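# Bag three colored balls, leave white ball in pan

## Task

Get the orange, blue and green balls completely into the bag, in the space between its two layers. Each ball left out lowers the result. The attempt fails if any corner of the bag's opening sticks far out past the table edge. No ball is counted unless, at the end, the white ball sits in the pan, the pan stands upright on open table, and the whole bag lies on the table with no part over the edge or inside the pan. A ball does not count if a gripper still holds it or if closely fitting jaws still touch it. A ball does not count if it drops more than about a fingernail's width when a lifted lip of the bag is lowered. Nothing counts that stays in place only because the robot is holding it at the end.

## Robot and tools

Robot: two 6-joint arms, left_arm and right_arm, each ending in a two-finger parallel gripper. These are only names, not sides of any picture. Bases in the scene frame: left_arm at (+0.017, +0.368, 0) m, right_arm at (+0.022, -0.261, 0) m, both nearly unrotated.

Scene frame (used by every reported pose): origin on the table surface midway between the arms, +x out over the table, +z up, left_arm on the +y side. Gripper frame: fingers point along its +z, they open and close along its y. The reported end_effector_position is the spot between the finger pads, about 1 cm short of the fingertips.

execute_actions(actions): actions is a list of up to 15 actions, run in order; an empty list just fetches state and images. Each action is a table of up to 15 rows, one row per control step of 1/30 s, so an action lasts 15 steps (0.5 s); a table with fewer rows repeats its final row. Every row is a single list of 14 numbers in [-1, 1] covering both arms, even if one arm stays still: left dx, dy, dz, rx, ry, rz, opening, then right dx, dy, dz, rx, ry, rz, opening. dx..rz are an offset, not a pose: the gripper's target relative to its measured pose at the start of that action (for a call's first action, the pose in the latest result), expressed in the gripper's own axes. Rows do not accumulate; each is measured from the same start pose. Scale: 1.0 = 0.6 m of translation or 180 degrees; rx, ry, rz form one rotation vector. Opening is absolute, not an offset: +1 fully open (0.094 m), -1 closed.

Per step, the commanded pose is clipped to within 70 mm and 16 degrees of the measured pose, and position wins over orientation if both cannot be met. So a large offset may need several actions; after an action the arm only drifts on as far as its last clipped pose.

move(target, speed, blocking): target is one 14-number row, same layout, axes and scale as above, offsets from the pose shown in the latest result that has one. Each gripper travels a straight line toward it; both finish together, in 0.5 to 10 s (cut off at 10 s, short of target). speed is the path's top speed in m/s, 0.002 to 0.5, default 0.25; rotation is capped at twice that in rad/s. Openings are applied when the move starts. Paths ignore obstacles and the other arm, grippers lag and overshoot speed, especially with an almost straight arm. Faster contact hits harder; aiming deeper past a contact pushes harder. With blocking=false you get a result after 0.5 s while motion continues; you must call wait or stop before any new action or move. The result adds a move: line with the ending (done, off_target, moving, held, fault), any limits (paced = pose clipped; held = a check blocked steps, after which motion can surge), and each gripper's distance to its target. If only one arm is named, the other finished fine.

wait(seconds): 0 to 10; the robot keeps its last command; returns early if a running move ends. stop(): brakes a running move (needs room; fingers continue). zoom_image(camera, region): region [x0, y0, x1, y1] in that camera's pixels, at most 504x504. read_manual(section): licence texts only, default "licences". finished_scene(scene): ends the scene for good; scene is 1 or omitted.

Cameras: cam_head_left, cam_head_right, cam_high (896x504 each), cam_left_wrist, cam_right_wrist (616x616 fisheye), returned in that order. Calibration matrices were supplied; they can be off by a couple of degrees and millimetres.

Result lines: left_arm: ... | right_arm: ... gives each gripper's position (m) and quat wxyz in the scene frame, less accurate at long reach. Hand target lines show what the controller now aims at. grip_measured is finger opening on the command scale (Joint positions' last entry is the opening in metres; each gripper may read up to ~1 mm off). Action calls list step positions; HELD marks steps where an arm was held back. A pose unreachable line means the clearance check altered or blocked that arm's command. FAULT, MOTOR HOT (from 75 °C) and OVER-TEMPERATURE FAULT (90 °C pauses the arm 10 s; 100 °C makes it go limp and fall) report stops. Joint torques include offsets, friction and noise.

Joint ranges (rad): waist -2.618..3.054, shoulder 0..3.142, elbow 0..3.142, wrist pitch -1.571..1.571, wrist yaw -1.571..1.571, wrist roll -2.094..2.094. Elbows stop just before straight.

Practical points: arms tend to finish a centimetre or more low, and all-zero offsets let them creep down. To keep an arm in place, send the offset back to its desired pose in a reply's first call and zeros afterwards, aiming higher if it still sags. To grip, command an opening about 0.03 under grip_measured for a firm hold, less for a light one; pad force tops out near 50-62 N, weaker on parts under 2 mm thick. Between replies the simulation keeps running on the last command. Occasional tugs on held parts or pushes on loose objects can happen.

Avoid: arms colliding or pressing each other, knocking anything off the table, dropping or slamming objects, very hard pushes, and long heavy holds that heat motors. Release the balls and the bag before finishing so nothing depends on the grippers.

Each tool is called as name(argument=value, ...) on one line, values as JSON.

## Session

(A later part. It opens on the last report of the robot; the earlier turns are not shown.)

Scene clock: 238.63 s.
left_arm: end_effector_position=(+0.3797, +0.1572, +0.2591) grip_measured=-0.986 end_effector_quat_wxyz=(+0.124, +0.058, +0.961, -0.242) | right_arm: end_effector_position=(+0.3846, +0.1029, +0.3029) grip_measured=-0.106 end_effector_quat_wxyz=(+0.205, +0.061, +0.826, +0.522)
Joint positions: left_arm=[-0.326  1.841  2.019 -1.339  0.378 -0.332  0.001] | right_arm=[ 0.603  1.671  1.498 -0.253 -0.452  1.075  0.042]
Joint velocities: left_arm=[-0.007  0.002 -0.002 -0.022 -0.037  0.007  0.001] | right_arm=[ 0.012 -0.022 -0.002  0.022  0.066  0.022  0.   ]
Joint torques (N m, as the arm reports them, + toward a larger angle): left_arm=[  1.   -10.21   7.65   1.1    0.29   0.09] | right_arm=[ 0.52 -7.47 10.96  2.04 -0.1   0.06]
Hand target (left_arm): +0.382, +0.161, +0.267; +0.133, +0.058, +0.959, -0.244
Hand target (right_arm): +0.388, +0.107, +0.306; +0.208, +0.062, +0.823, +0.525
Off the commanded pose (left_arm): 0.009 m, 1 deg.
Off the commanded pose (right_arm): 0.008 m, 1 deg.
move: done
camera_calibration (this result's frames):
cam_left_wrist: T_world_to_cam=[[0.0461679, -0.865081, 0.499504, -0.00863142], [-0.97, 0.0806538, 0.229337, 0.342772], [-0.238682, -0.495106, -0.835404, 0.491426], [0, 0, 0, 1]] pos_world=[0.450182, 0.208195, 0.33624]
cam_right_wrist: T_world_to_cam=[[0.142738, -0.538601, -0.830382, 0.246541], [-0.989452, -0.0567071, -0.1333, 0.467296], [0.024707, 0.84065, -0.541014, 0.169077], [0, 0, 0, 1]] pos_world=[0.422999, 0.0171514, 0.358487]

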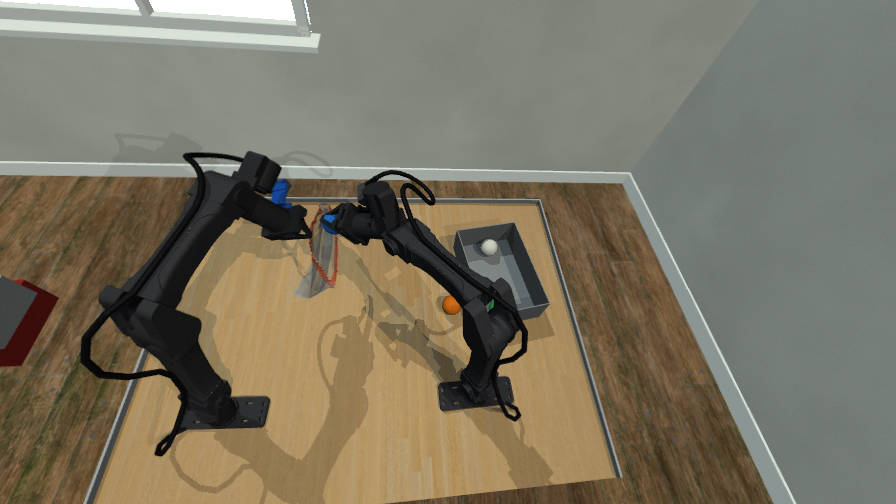

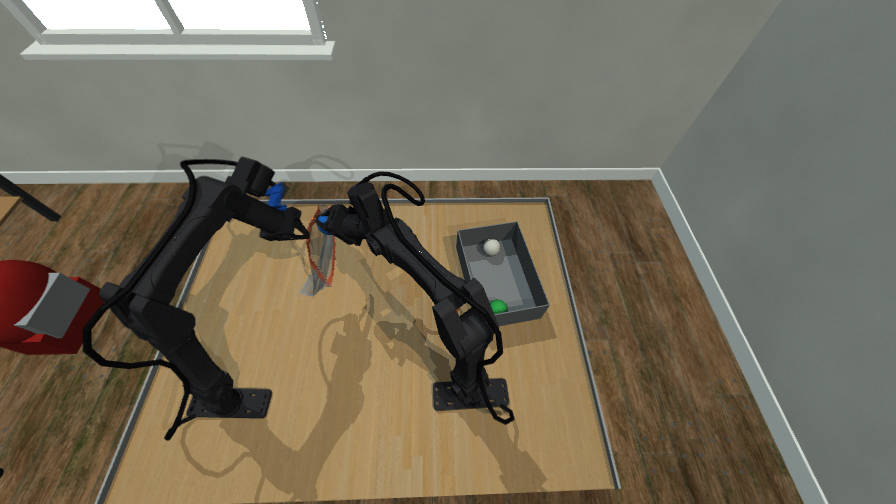

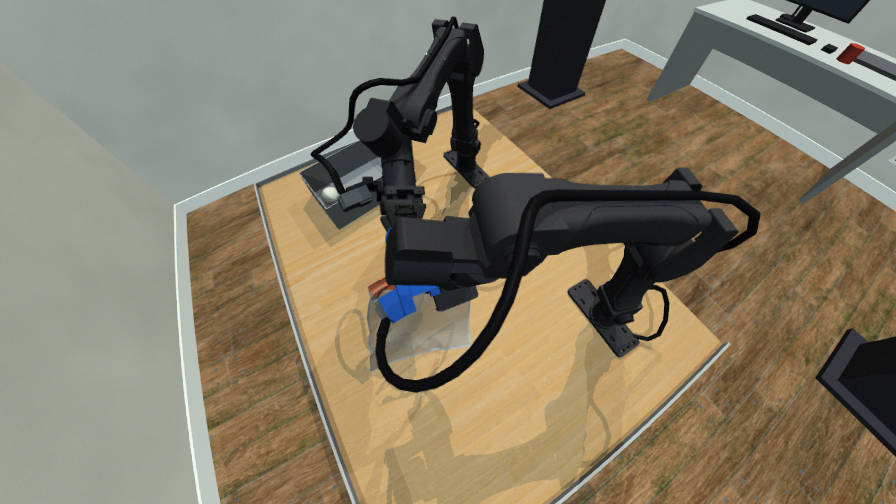

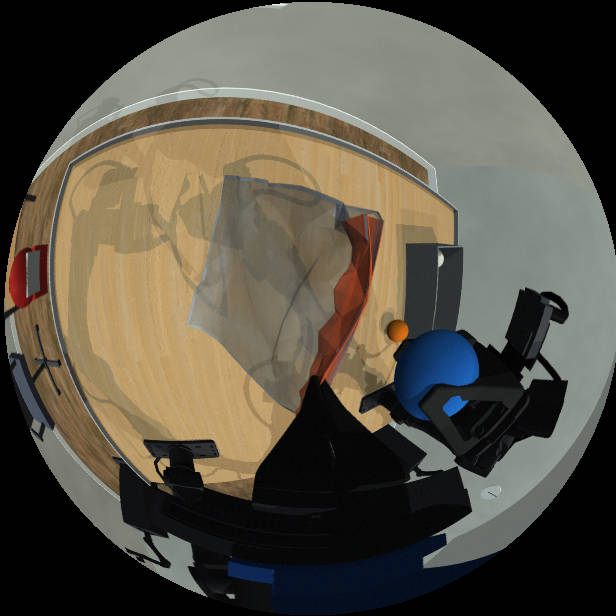

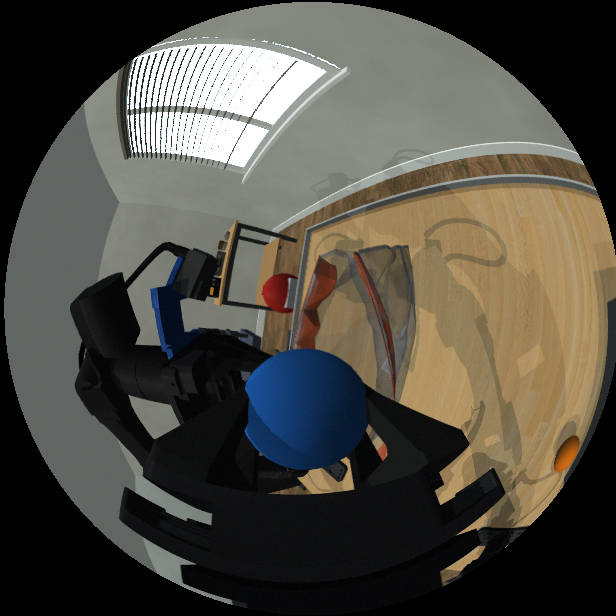

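move(target=[0,0,-0.02,0,0,0,-1,0.015,-0.005,0.035,0,0,0,-0.15], speed=0.03)

move(target=[0,0,-0.02,0,0,0,-1,0,0.015,0,0,0,0,0.4], speed=0.03)

Scene clock: 240.40 s.
left_arm: end_effector_position=(+0.3749, +0.1591, +0.2622) grip_measured=-0.986 end_effector_quat_wxyz=(+0.118, +0.058, +0.962, -0.239) | right_arm: end_effector_position=(+0.3848, +0.1177, +0.2985) grip_measured=-0.106 end_effector_quat_wxyz=(+0.210, +0.059, +0.823, +0.525)
Joint positions: left_arm=[-0.326  1.841  2.038 -1.373  0.378 -0.329  0.001] | right_arm=[ 0.635  1.699  1.498 -0.205 -0.422  1.088  0.042]
Joint velocities: left_arm=[-0.002  0.017 -0.012  0.066  0.007  0.007  0.   ] | right_arm=[-0.007 -0.002 -0.017 -0.007 -0.007  0.066 -0.002]
Joint torques (N m, as the arm reports them, + toward a larger angle): left_arm=[ 1.12 -9.86  7.34  1.05  0.3   0.11] | right_arm=[ 0.68 -7.8   8.41  2.05 -0.06  0.06]
Hand target (left_arm): +0.377, +0.163, +0.269; +0.125, +0.058, +0.961, -0.242
Hand target (right_arm): +0.385, +0.122, +0.290; +0.205, +0.061, +0.826, +0.522
Off the commanded pose (left_arm): 0.008 m, 1 deg.
Off the commanded pose (right_arm): 0.010 m, 1 deg.
move: done
camera_calibration (this result's frames):
cam_left_wrist: T_world_to_cam=[[0.0502654, -0.868079, 0.493874, -0.00792377], [-0.966934, 0.0814955, 0.241656, 0.332705], [-0.250025, -0.489691, -0.835279, 0.497176], [0, 0, 0, 1]] pos_world=[0.446408, 0.20947, 0.338794]
cam_right_wrist: T_world_to_cam=[[0.153062, -0.532178, -0.832682, 0.246773], [-0.987708, -0.0553515, -0.146183, 0.470795], [0.0317049, 0.844821, -0.534109, 0.149065], [0, 0, 0, 1]] pos_world=[0.42251, 0.0314532, 0.353922]

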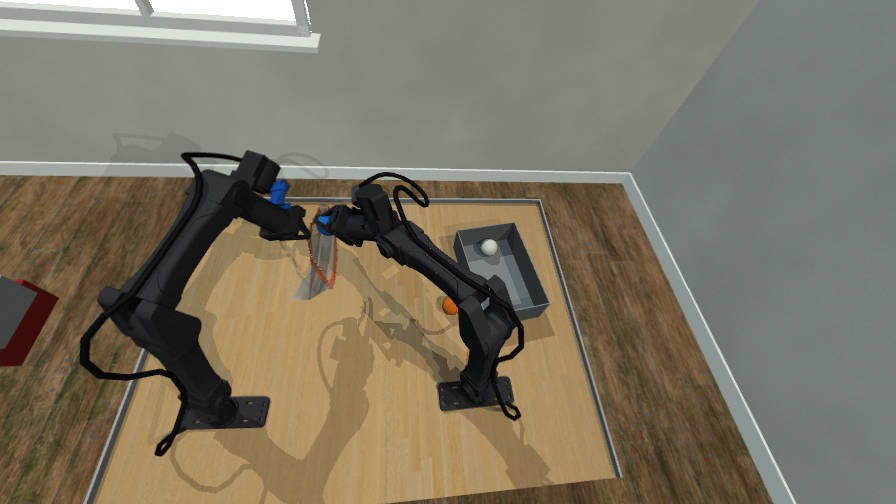

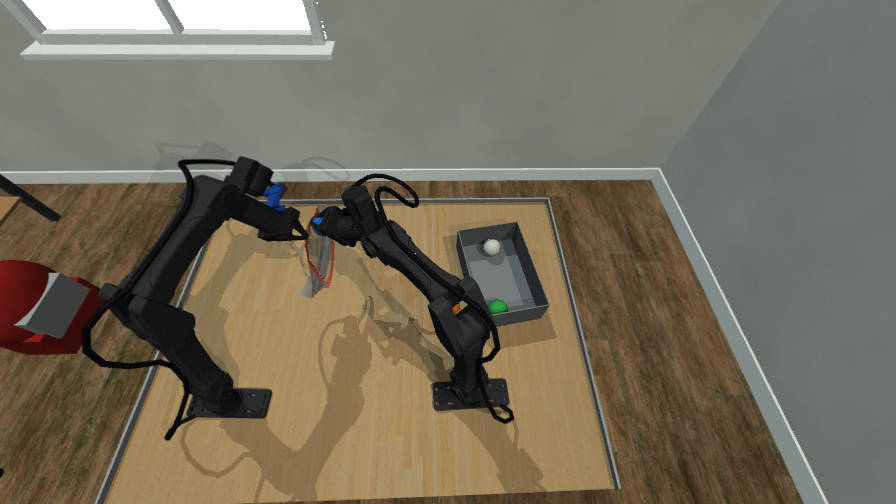

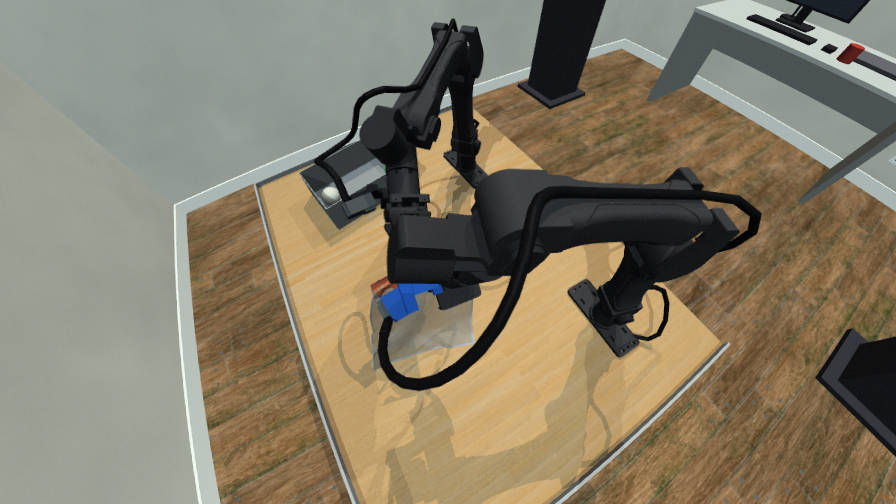

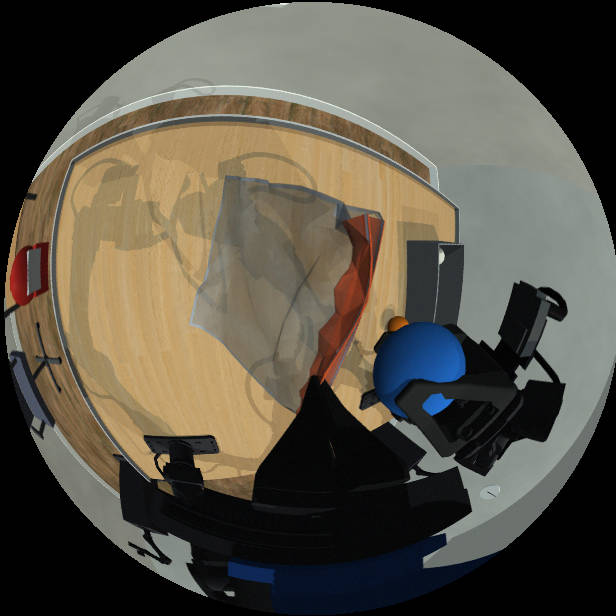

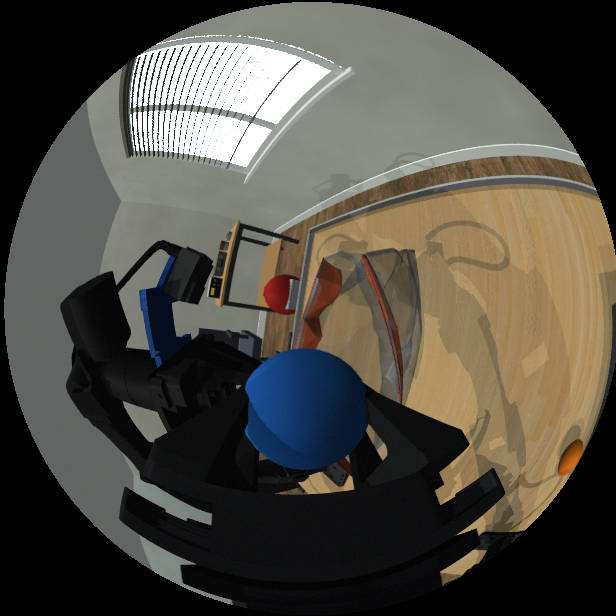

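Scene clock: 241.20 s.
left_arm: end_effector_position=(+0.3707, +0.1624, +0.2661) grip_measured=-0.986 end_effector_quat_wxyz=(+0.113, +0.056, +0.963, -0.237) | right_arm: end_effector_position=(+0.3864, +0.1181, +0.3067) grip_measured=+0.399 end_effector_quat_wxyz=(+0.216, +0.057, +0.819, +0.529)
Joint positions: left_arm=[-0.323  1.841  2.061 -1.408  0.378 -0.327  0.001] | right_arm=[ 0.635  1.699  1.518 -0.209 -0.418  1.088  0.066]
Joint velocities: left_arm=[-0.017 -0.002  0.007 -0.066 -0.022  0.066  0.   ] | right_arm=[-0.027  0.007 -0.012 -0.037 -0.022 -0.022 -0.001]
Joint torques (N m, as the arm reports them, + toward a larger angle): left_arm=[ 0.78 -9.56  7.43  1.02  0.3   0.09] | right_arm=[ 0.91 -8.44 10.84  1.8  -0.04  0.04]
Hand target (left_arm): +0.372, +0.165, +0.272; +0.118, +0.057, +0.962, -0.239
Hand target (right_arm): +0.384, +0.122, +0.307; +0.210, +0.059, +0.822, +0.526
Off the commanded pose (left_arm): 0.007 m, 1 deg.
Off the commanded pose (right_arm): 0.005 m, 1 deg.
move: done
camera_calibration (this result's frames):
cam_left_wrist: T_world_to_cam=[[0.0573433, -0.870657, 0.488537, -0.00755491], [-0.964402, 0.0782222, 0.252605, 0.324184], [-0.258147, -0.485631, -0.835178, 0.503388], [0, 0, 0, 1]] pos_world=[0.443025, 0.212525, 0.342219]
cam_right_wrist: T_world_to_cam=[[0.162364, -0.525608, -0.835089, 0.24995], [-0.985828, -0.0502153, -0.160066, 0.476517], [0.0421979, 0.849243, -0.526312, 0.146118], [0, 0, 0, 1]] pos_world=[0.423015, 0.0312145, 0.361909]

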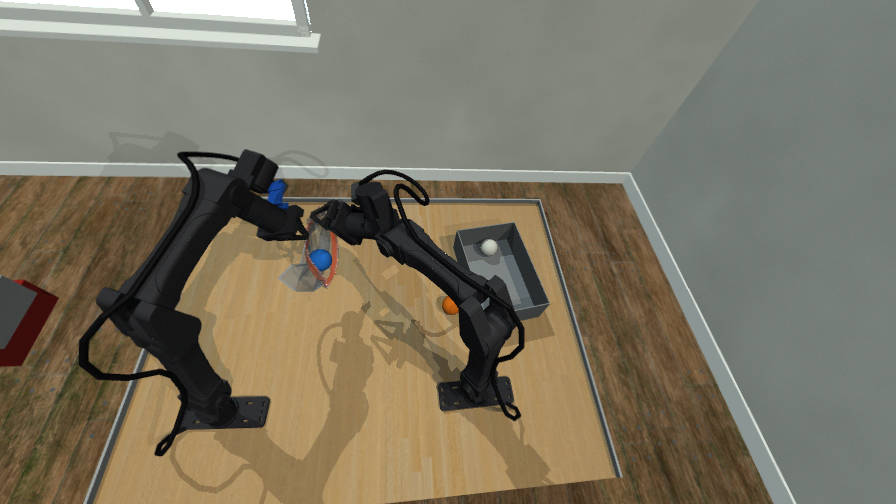

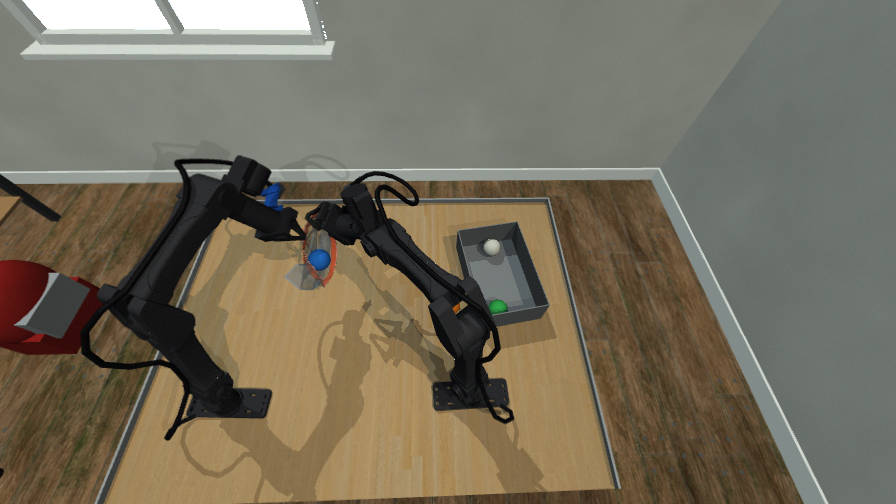

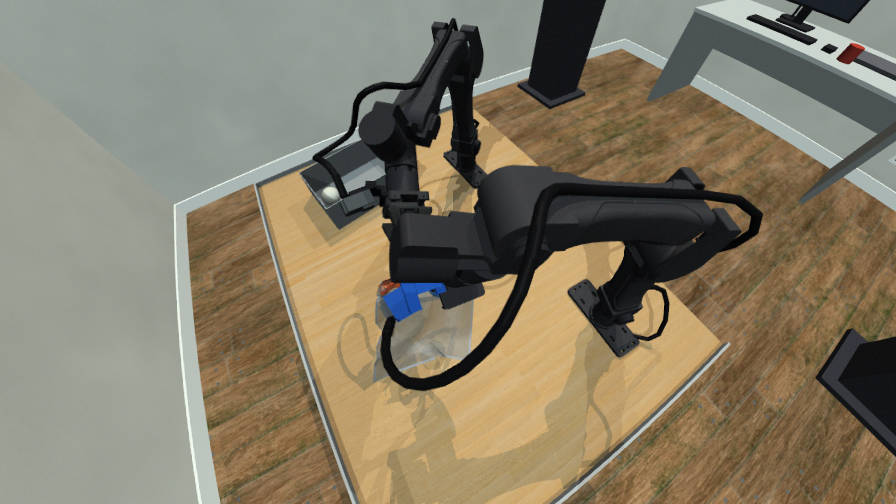

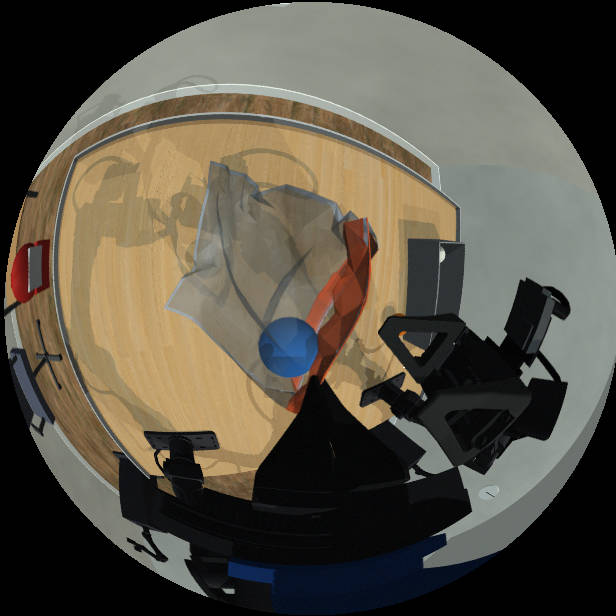

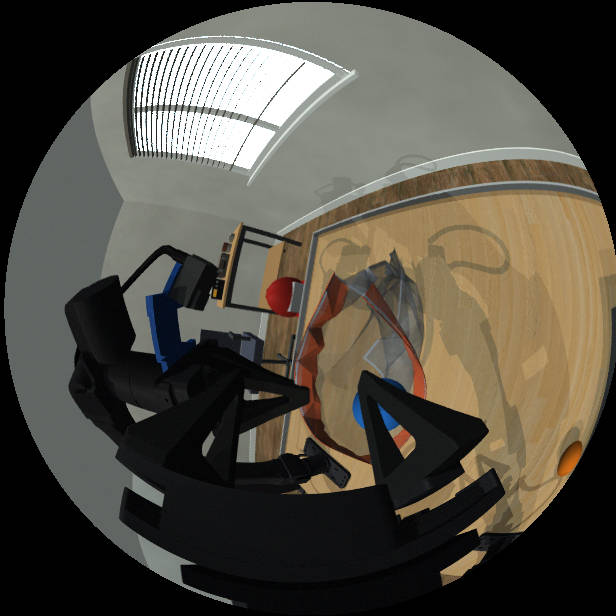

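move(target=[0,0,0,0,0,0,-1,0,0.02,-0.2,0,0,0,0.6], speed=0.12)

Scene clock: 243.37 s.
left_arm: end_effector_position=(+0.3702, +0.1626, +0.2659) grip_measured=-0.986 end_effector_quat_wxyz=(+0.112, +0.056, +0.964, -0.236) | right_arm: end_effector_position=(+0.3404, +0.0275, +0.3617) grip_measured=+0.599 end_effector_quat_wxyz=(+0.220, +0.059, +0.815, +0.533)
Joint positions: left_arm=[-0.323  1.841  2.061 -1.411  0.378 -0.326  0.001] | right_arm=[ 0.483  1.395  1.439 -0.45  -0.555  1.03   0.075]
Joint velocities: left_arm=[-0.002 -0.007 -0.002 -0.037 -0.095  0.007  0.001] | right_arm=[ 0.007 -0.007  0.002 -0.037 -0.007 -0.037  0.   ]
Joint torques (N m, as the arm reports them, + toward a larger angle): left_arm=[ 0.   -9.94  5.53  1.21  0.23  0.01] | right_arm=[-0.63 -7.11  7.67  1.75 -0.22 -0.15]
Hand target (left_arm): +0.371, +0.162, +0.266; +0.113, +0.056, +0.963, -0.237
Hand target (right_arm): +0.335, +0.022, +0.359; +0.217, +0.057, +0.819, +0.527
Off the commanded pose (left_arm): 0.001 m, 0 deg.
Off the commanded pose (right_arm): 0.008 m, 1 deg.
move: done
camera_calibration (this result's frames):
cam_left_wrist: T_world_to_cam=[[0.0581853, -0.87118, 0.487503, -0.00717776], [-0.96379, 0.0782773, 0.254915, 0.32285], [-0.260238, -0.484683, -0.83508, 0.503748], [0, 0, 0, 1]] pos_world=[0.442671, 0.212633, 0.34187]
cam_right_wrist: T_world_to_cam=[[0.164074, -0.517112, -0.840044, 0.256711], [-0.985213, -0.0433106, -0.165767, 0.43707], [0.0493372, 0.854821, -0.516572, 0.24783], [0, 0, 0, 1]] pos_world=[0.376261, -0.0601717, 0.416122]

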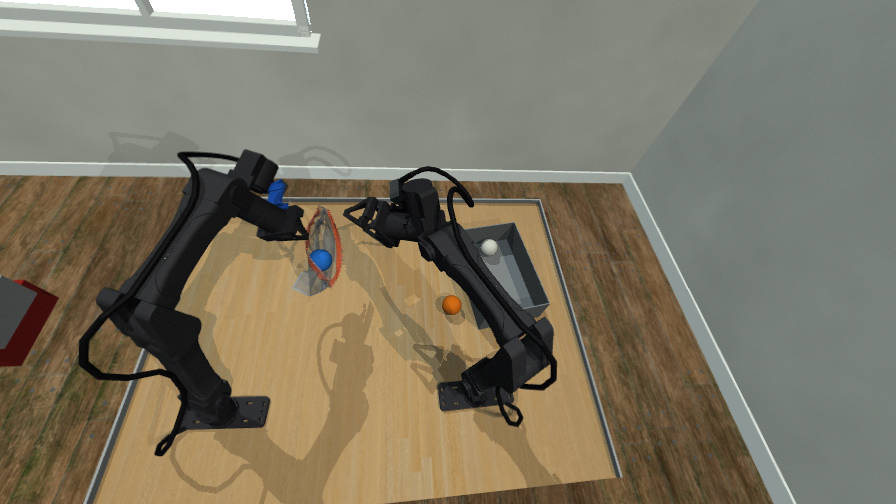

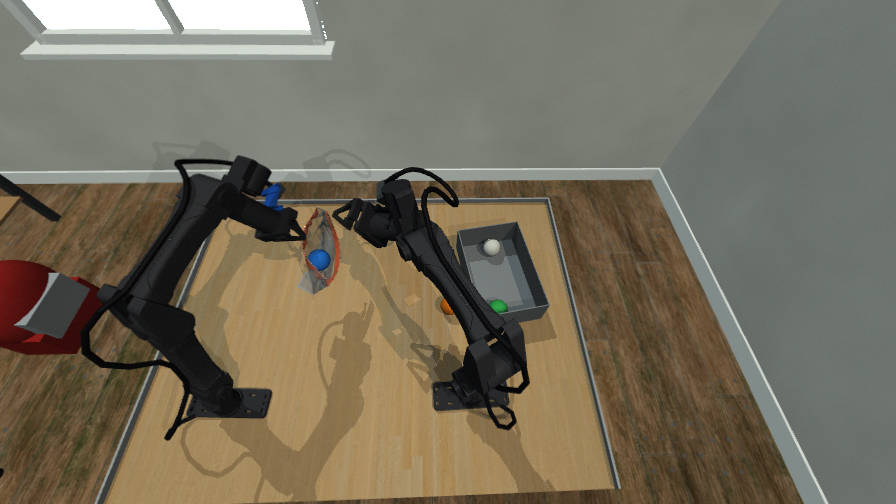

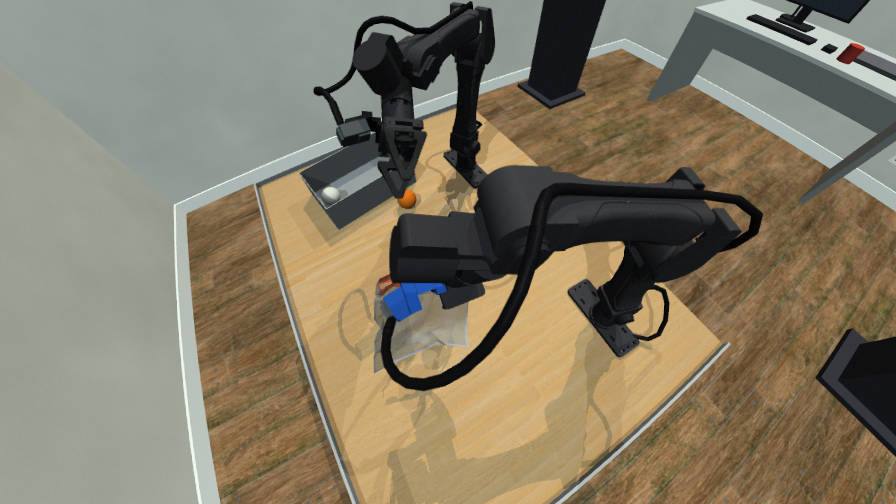

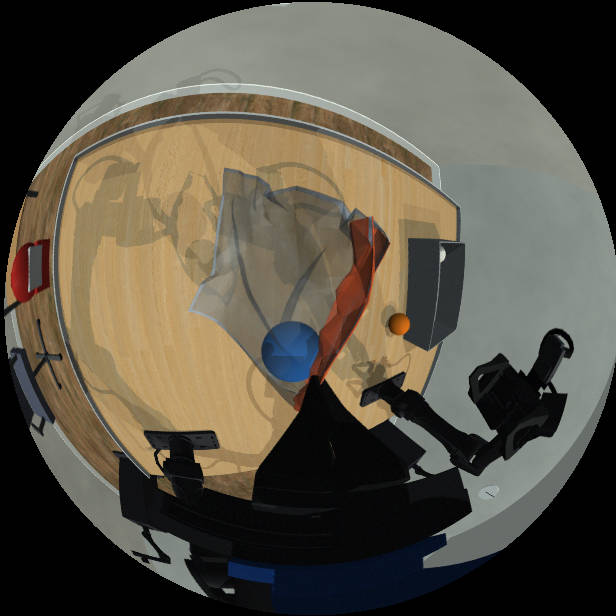

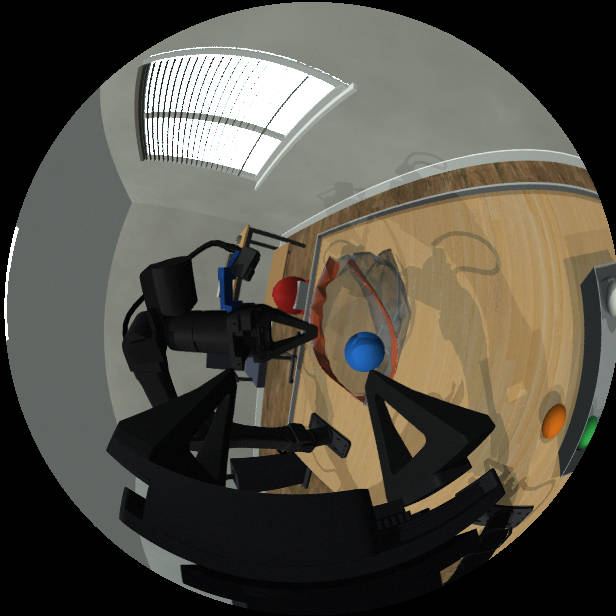

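move(target=[0,0,0,0,0,0,-1,0.073,-0.503,-0.252,0.362,0.149,-0.04,0.6], speed=0.2)

Scene clock: 247.70 s.
left_arm: end_effector_position=(+0.3702, +0.1626, +0.2659) grip_measured=-0.986 end_effector_quat_wxyz=(+0.112, +0.056, +0.964, -0.236) | right_arm: end_effector_position=(+0.2844, -0.2127, +0.1369) grip_measured=+0.599 end_effector_quat_wxyz=(+0.016, +0.003, +1.000, -0.005)
Joint positions: left_arm=[-0.323  1.841  2.061 -1.411  0.378 -0.326  0.001] | right_arm=[ 0.159  1.524  1.296 -1.312  0.015  0.195  0.075]
Joint velocities: left_arm=[ 0.002 -0.007 -0.022  0.007 -0.051  0.007  0.001] | right_arm=[-0.007  0.002  0.007 -0.037 -0.037  0.007  0.   ]
Joint torques (N m, as the arm reports them, + toward a larger angle): left_arm=[-0.11 -9.97  5.54  1.17  0.22  0.02] | right_arm=[-0.73 -4.55  6.34  0.7   0.07 -0.08]
Hand target (left_arm): +0.370, +0.163, +0.266; +0.112, +0.056, +0.964, -0.236
Hand target (right_arm): +0.284, -0.216, +0.130; +0.008, +0.001, +1.000, -0.010
Off the commanded pose (left_arm): 0.000 m, 0 deg.
Off the commanded pose (right_arm): 0.009 m, 2 deg.
move: done
camera_calibration (this result's frames):
cam_left_wrist: T_world_to_cam=[[0.0581853, -0.87118, 0.487503, -0.00717776], [-0.96379, 0.0782773, 0.254915, 0.32285], [-0.260238, -0.484683, -0.83508, 0.503748], [0, 0, 0, 1]] pos_world=[0.442671, 0.212633, 0.34187]
cam_right_wrist: T_world_to_cam=[[0.0618215, -0.993446, 0.096138, -0.247533], [-0.930404, -0.022495, 0.365844, 0.250289], [-0.361284, -0.112064, -0.925697, 0.306887], [0, 0, 0, 1]] pos_world=[0.359046, -0.20589, 0.216315]

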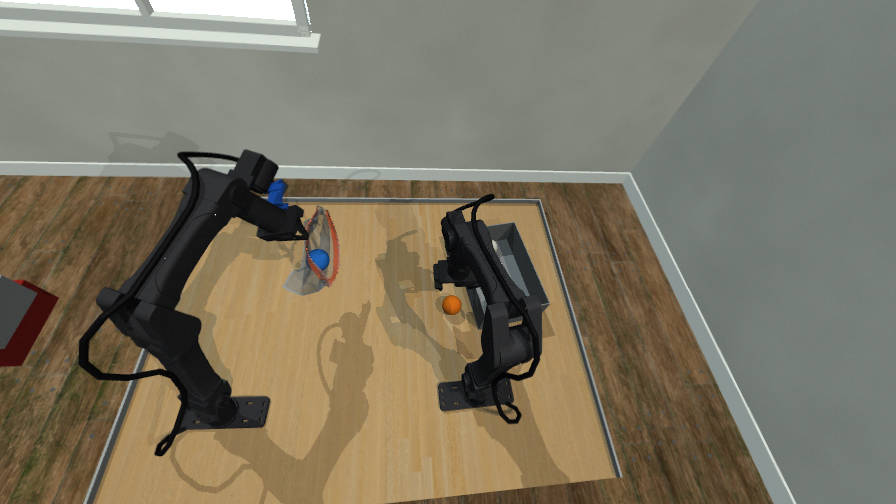

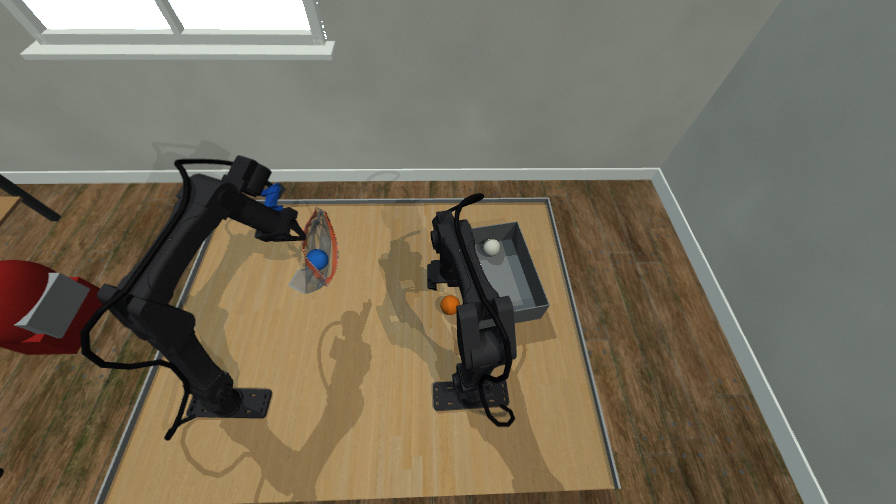

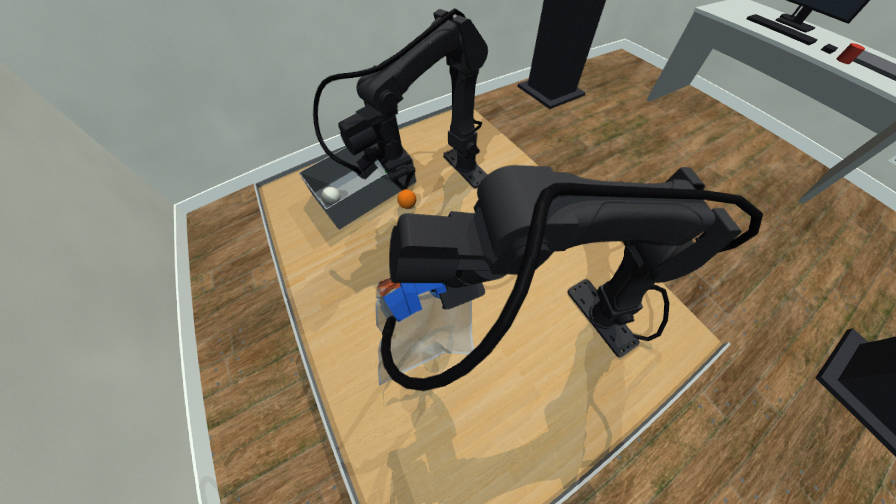

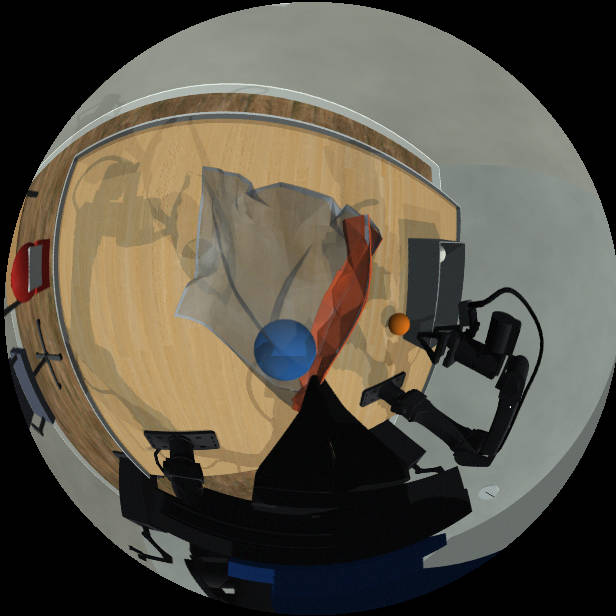

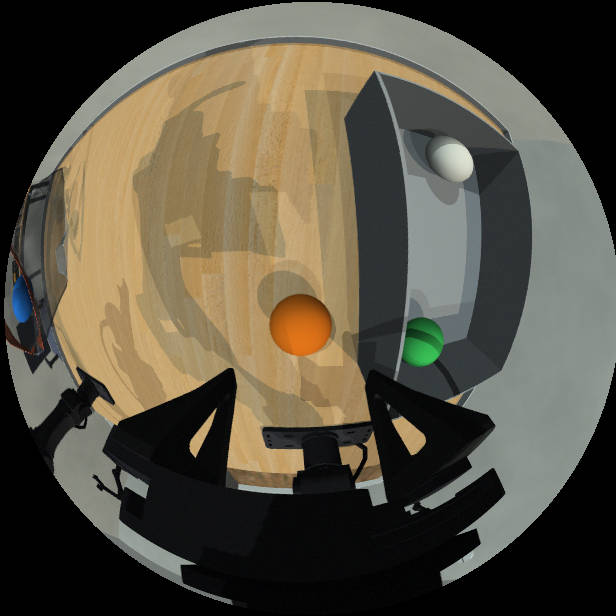

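move(target=[0,0,0,0,0,0,-1,0.012,0.0,0.135,0,0,0,0.5], speed=0.06)

Scene clock: 250.00 s.
left_arm: end_effector_position=(+0.3702, +0.1626, +0.2659) grip_measured=-0.986 end_effector_quat_wxyz=(+0.112, +0.056, +0.964, -0.236) | right_arm: end_effector_position=(+0.2811, -0.2136, +0.0629) grip_measured=+0.501 end_effector_quat_wxyz=(+0.023, +0.003, +1.000, -0.004)
Joint positions: left_arm=[-0.323  1.841  2.061 -1.411  0.378 -0.326  0.001] | right_arm=[ 0.159  1.538  1.011 -1.     0.017  0.195  0.071]
Joint velocities: left_arm=[-0.007  0.012 -0.007  0.022 -0.037 -0.037 -0.002] | right_arm=[ 0.012  0.012  0.007  0.007 -0.051 -0.022 -0.001]
Joint torques (N m, as the arm reports them, + toward a larger angle): left_arm=[-0.01 -9.91  5.48  1.18  0.25  0.01] | right_arm=[ 0.36 -4.25  6.    0.78 -0.02  0.05]
Hand target (left_arm): +0.370, +0.163, +0.266; +0.112, +0.056, +0.964, -0.236
Hand target (right_arm): +0.280, -0.213, +0.056; +0.016, +0.003, +1.000, -0.005
Off the commanded pose (left_arm): 0.000 m, 0 deg.
Off the commanded pose (right_arm): 0.007 m, 1 deg.
move: done
camera_calibration (this result's frames):
cam_left_wrist: T_world_to_cam=[[0.0581853, -0.87118, 0.487503, -0.00717776], [-0.96379, 0.0782773, 0.254915, 0.32285], [-0.260238, -0.484683, -0.83508, 0.503748], [0, 0, 0, 1]] pos_world=[0.442671, 0.212633, 0.34187]
cam_right_wrist: T_world_to_cam=[[0.0611769, -0.99347, 0.096309, -0.241016], [-0.935362, -0.0233861, 0.352918, 0.276339], [-0.348361, -0.111674, -0.930685, 0.233882], [0, 0, 0, 1]] pos_world=[0.354697, -0.206861, 0.143357]

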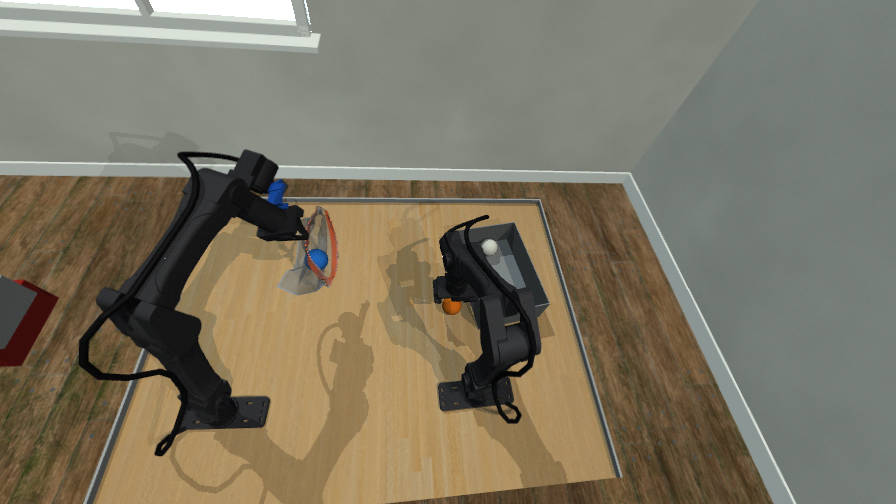

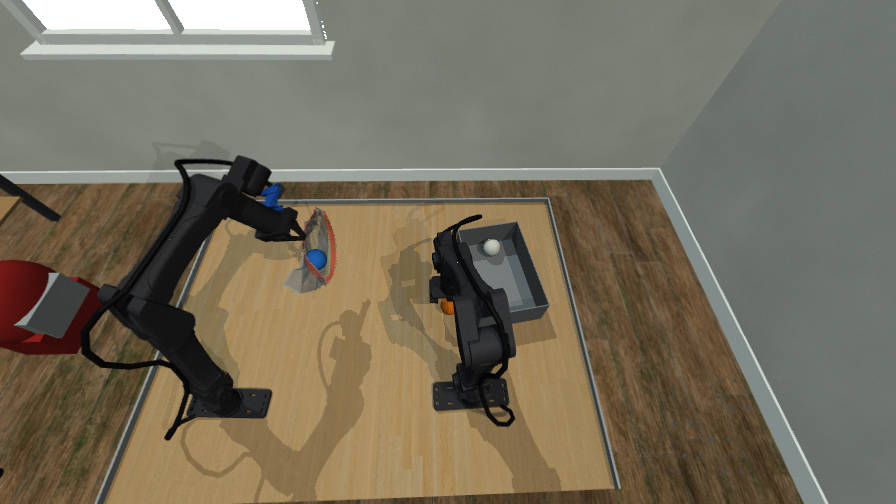

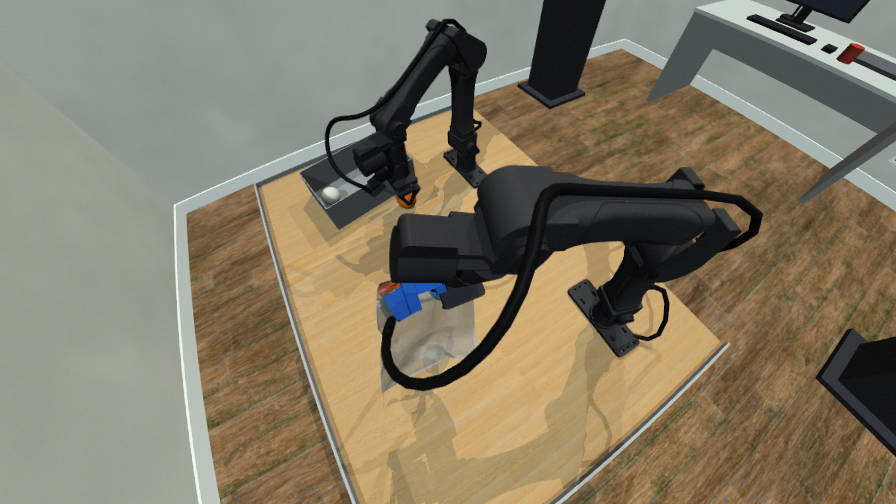

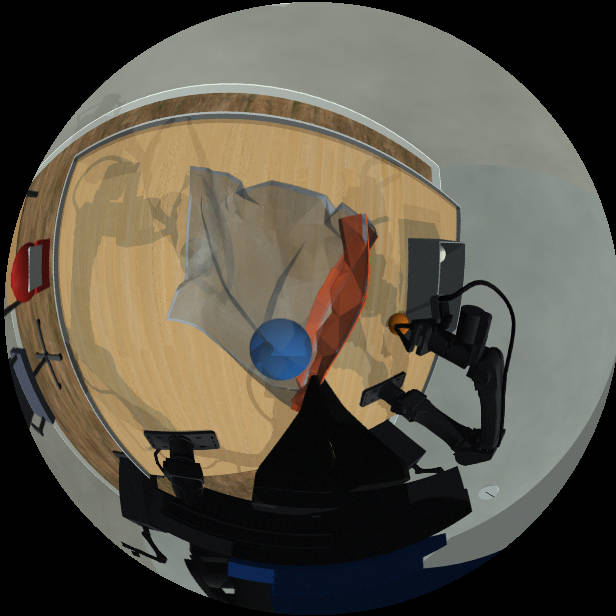

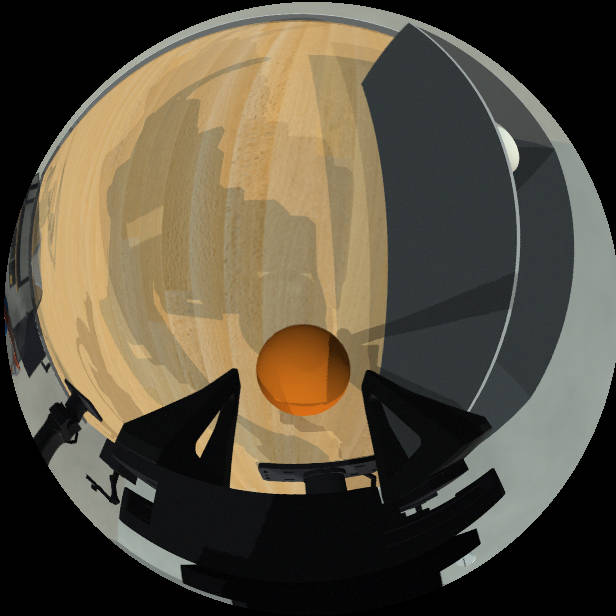

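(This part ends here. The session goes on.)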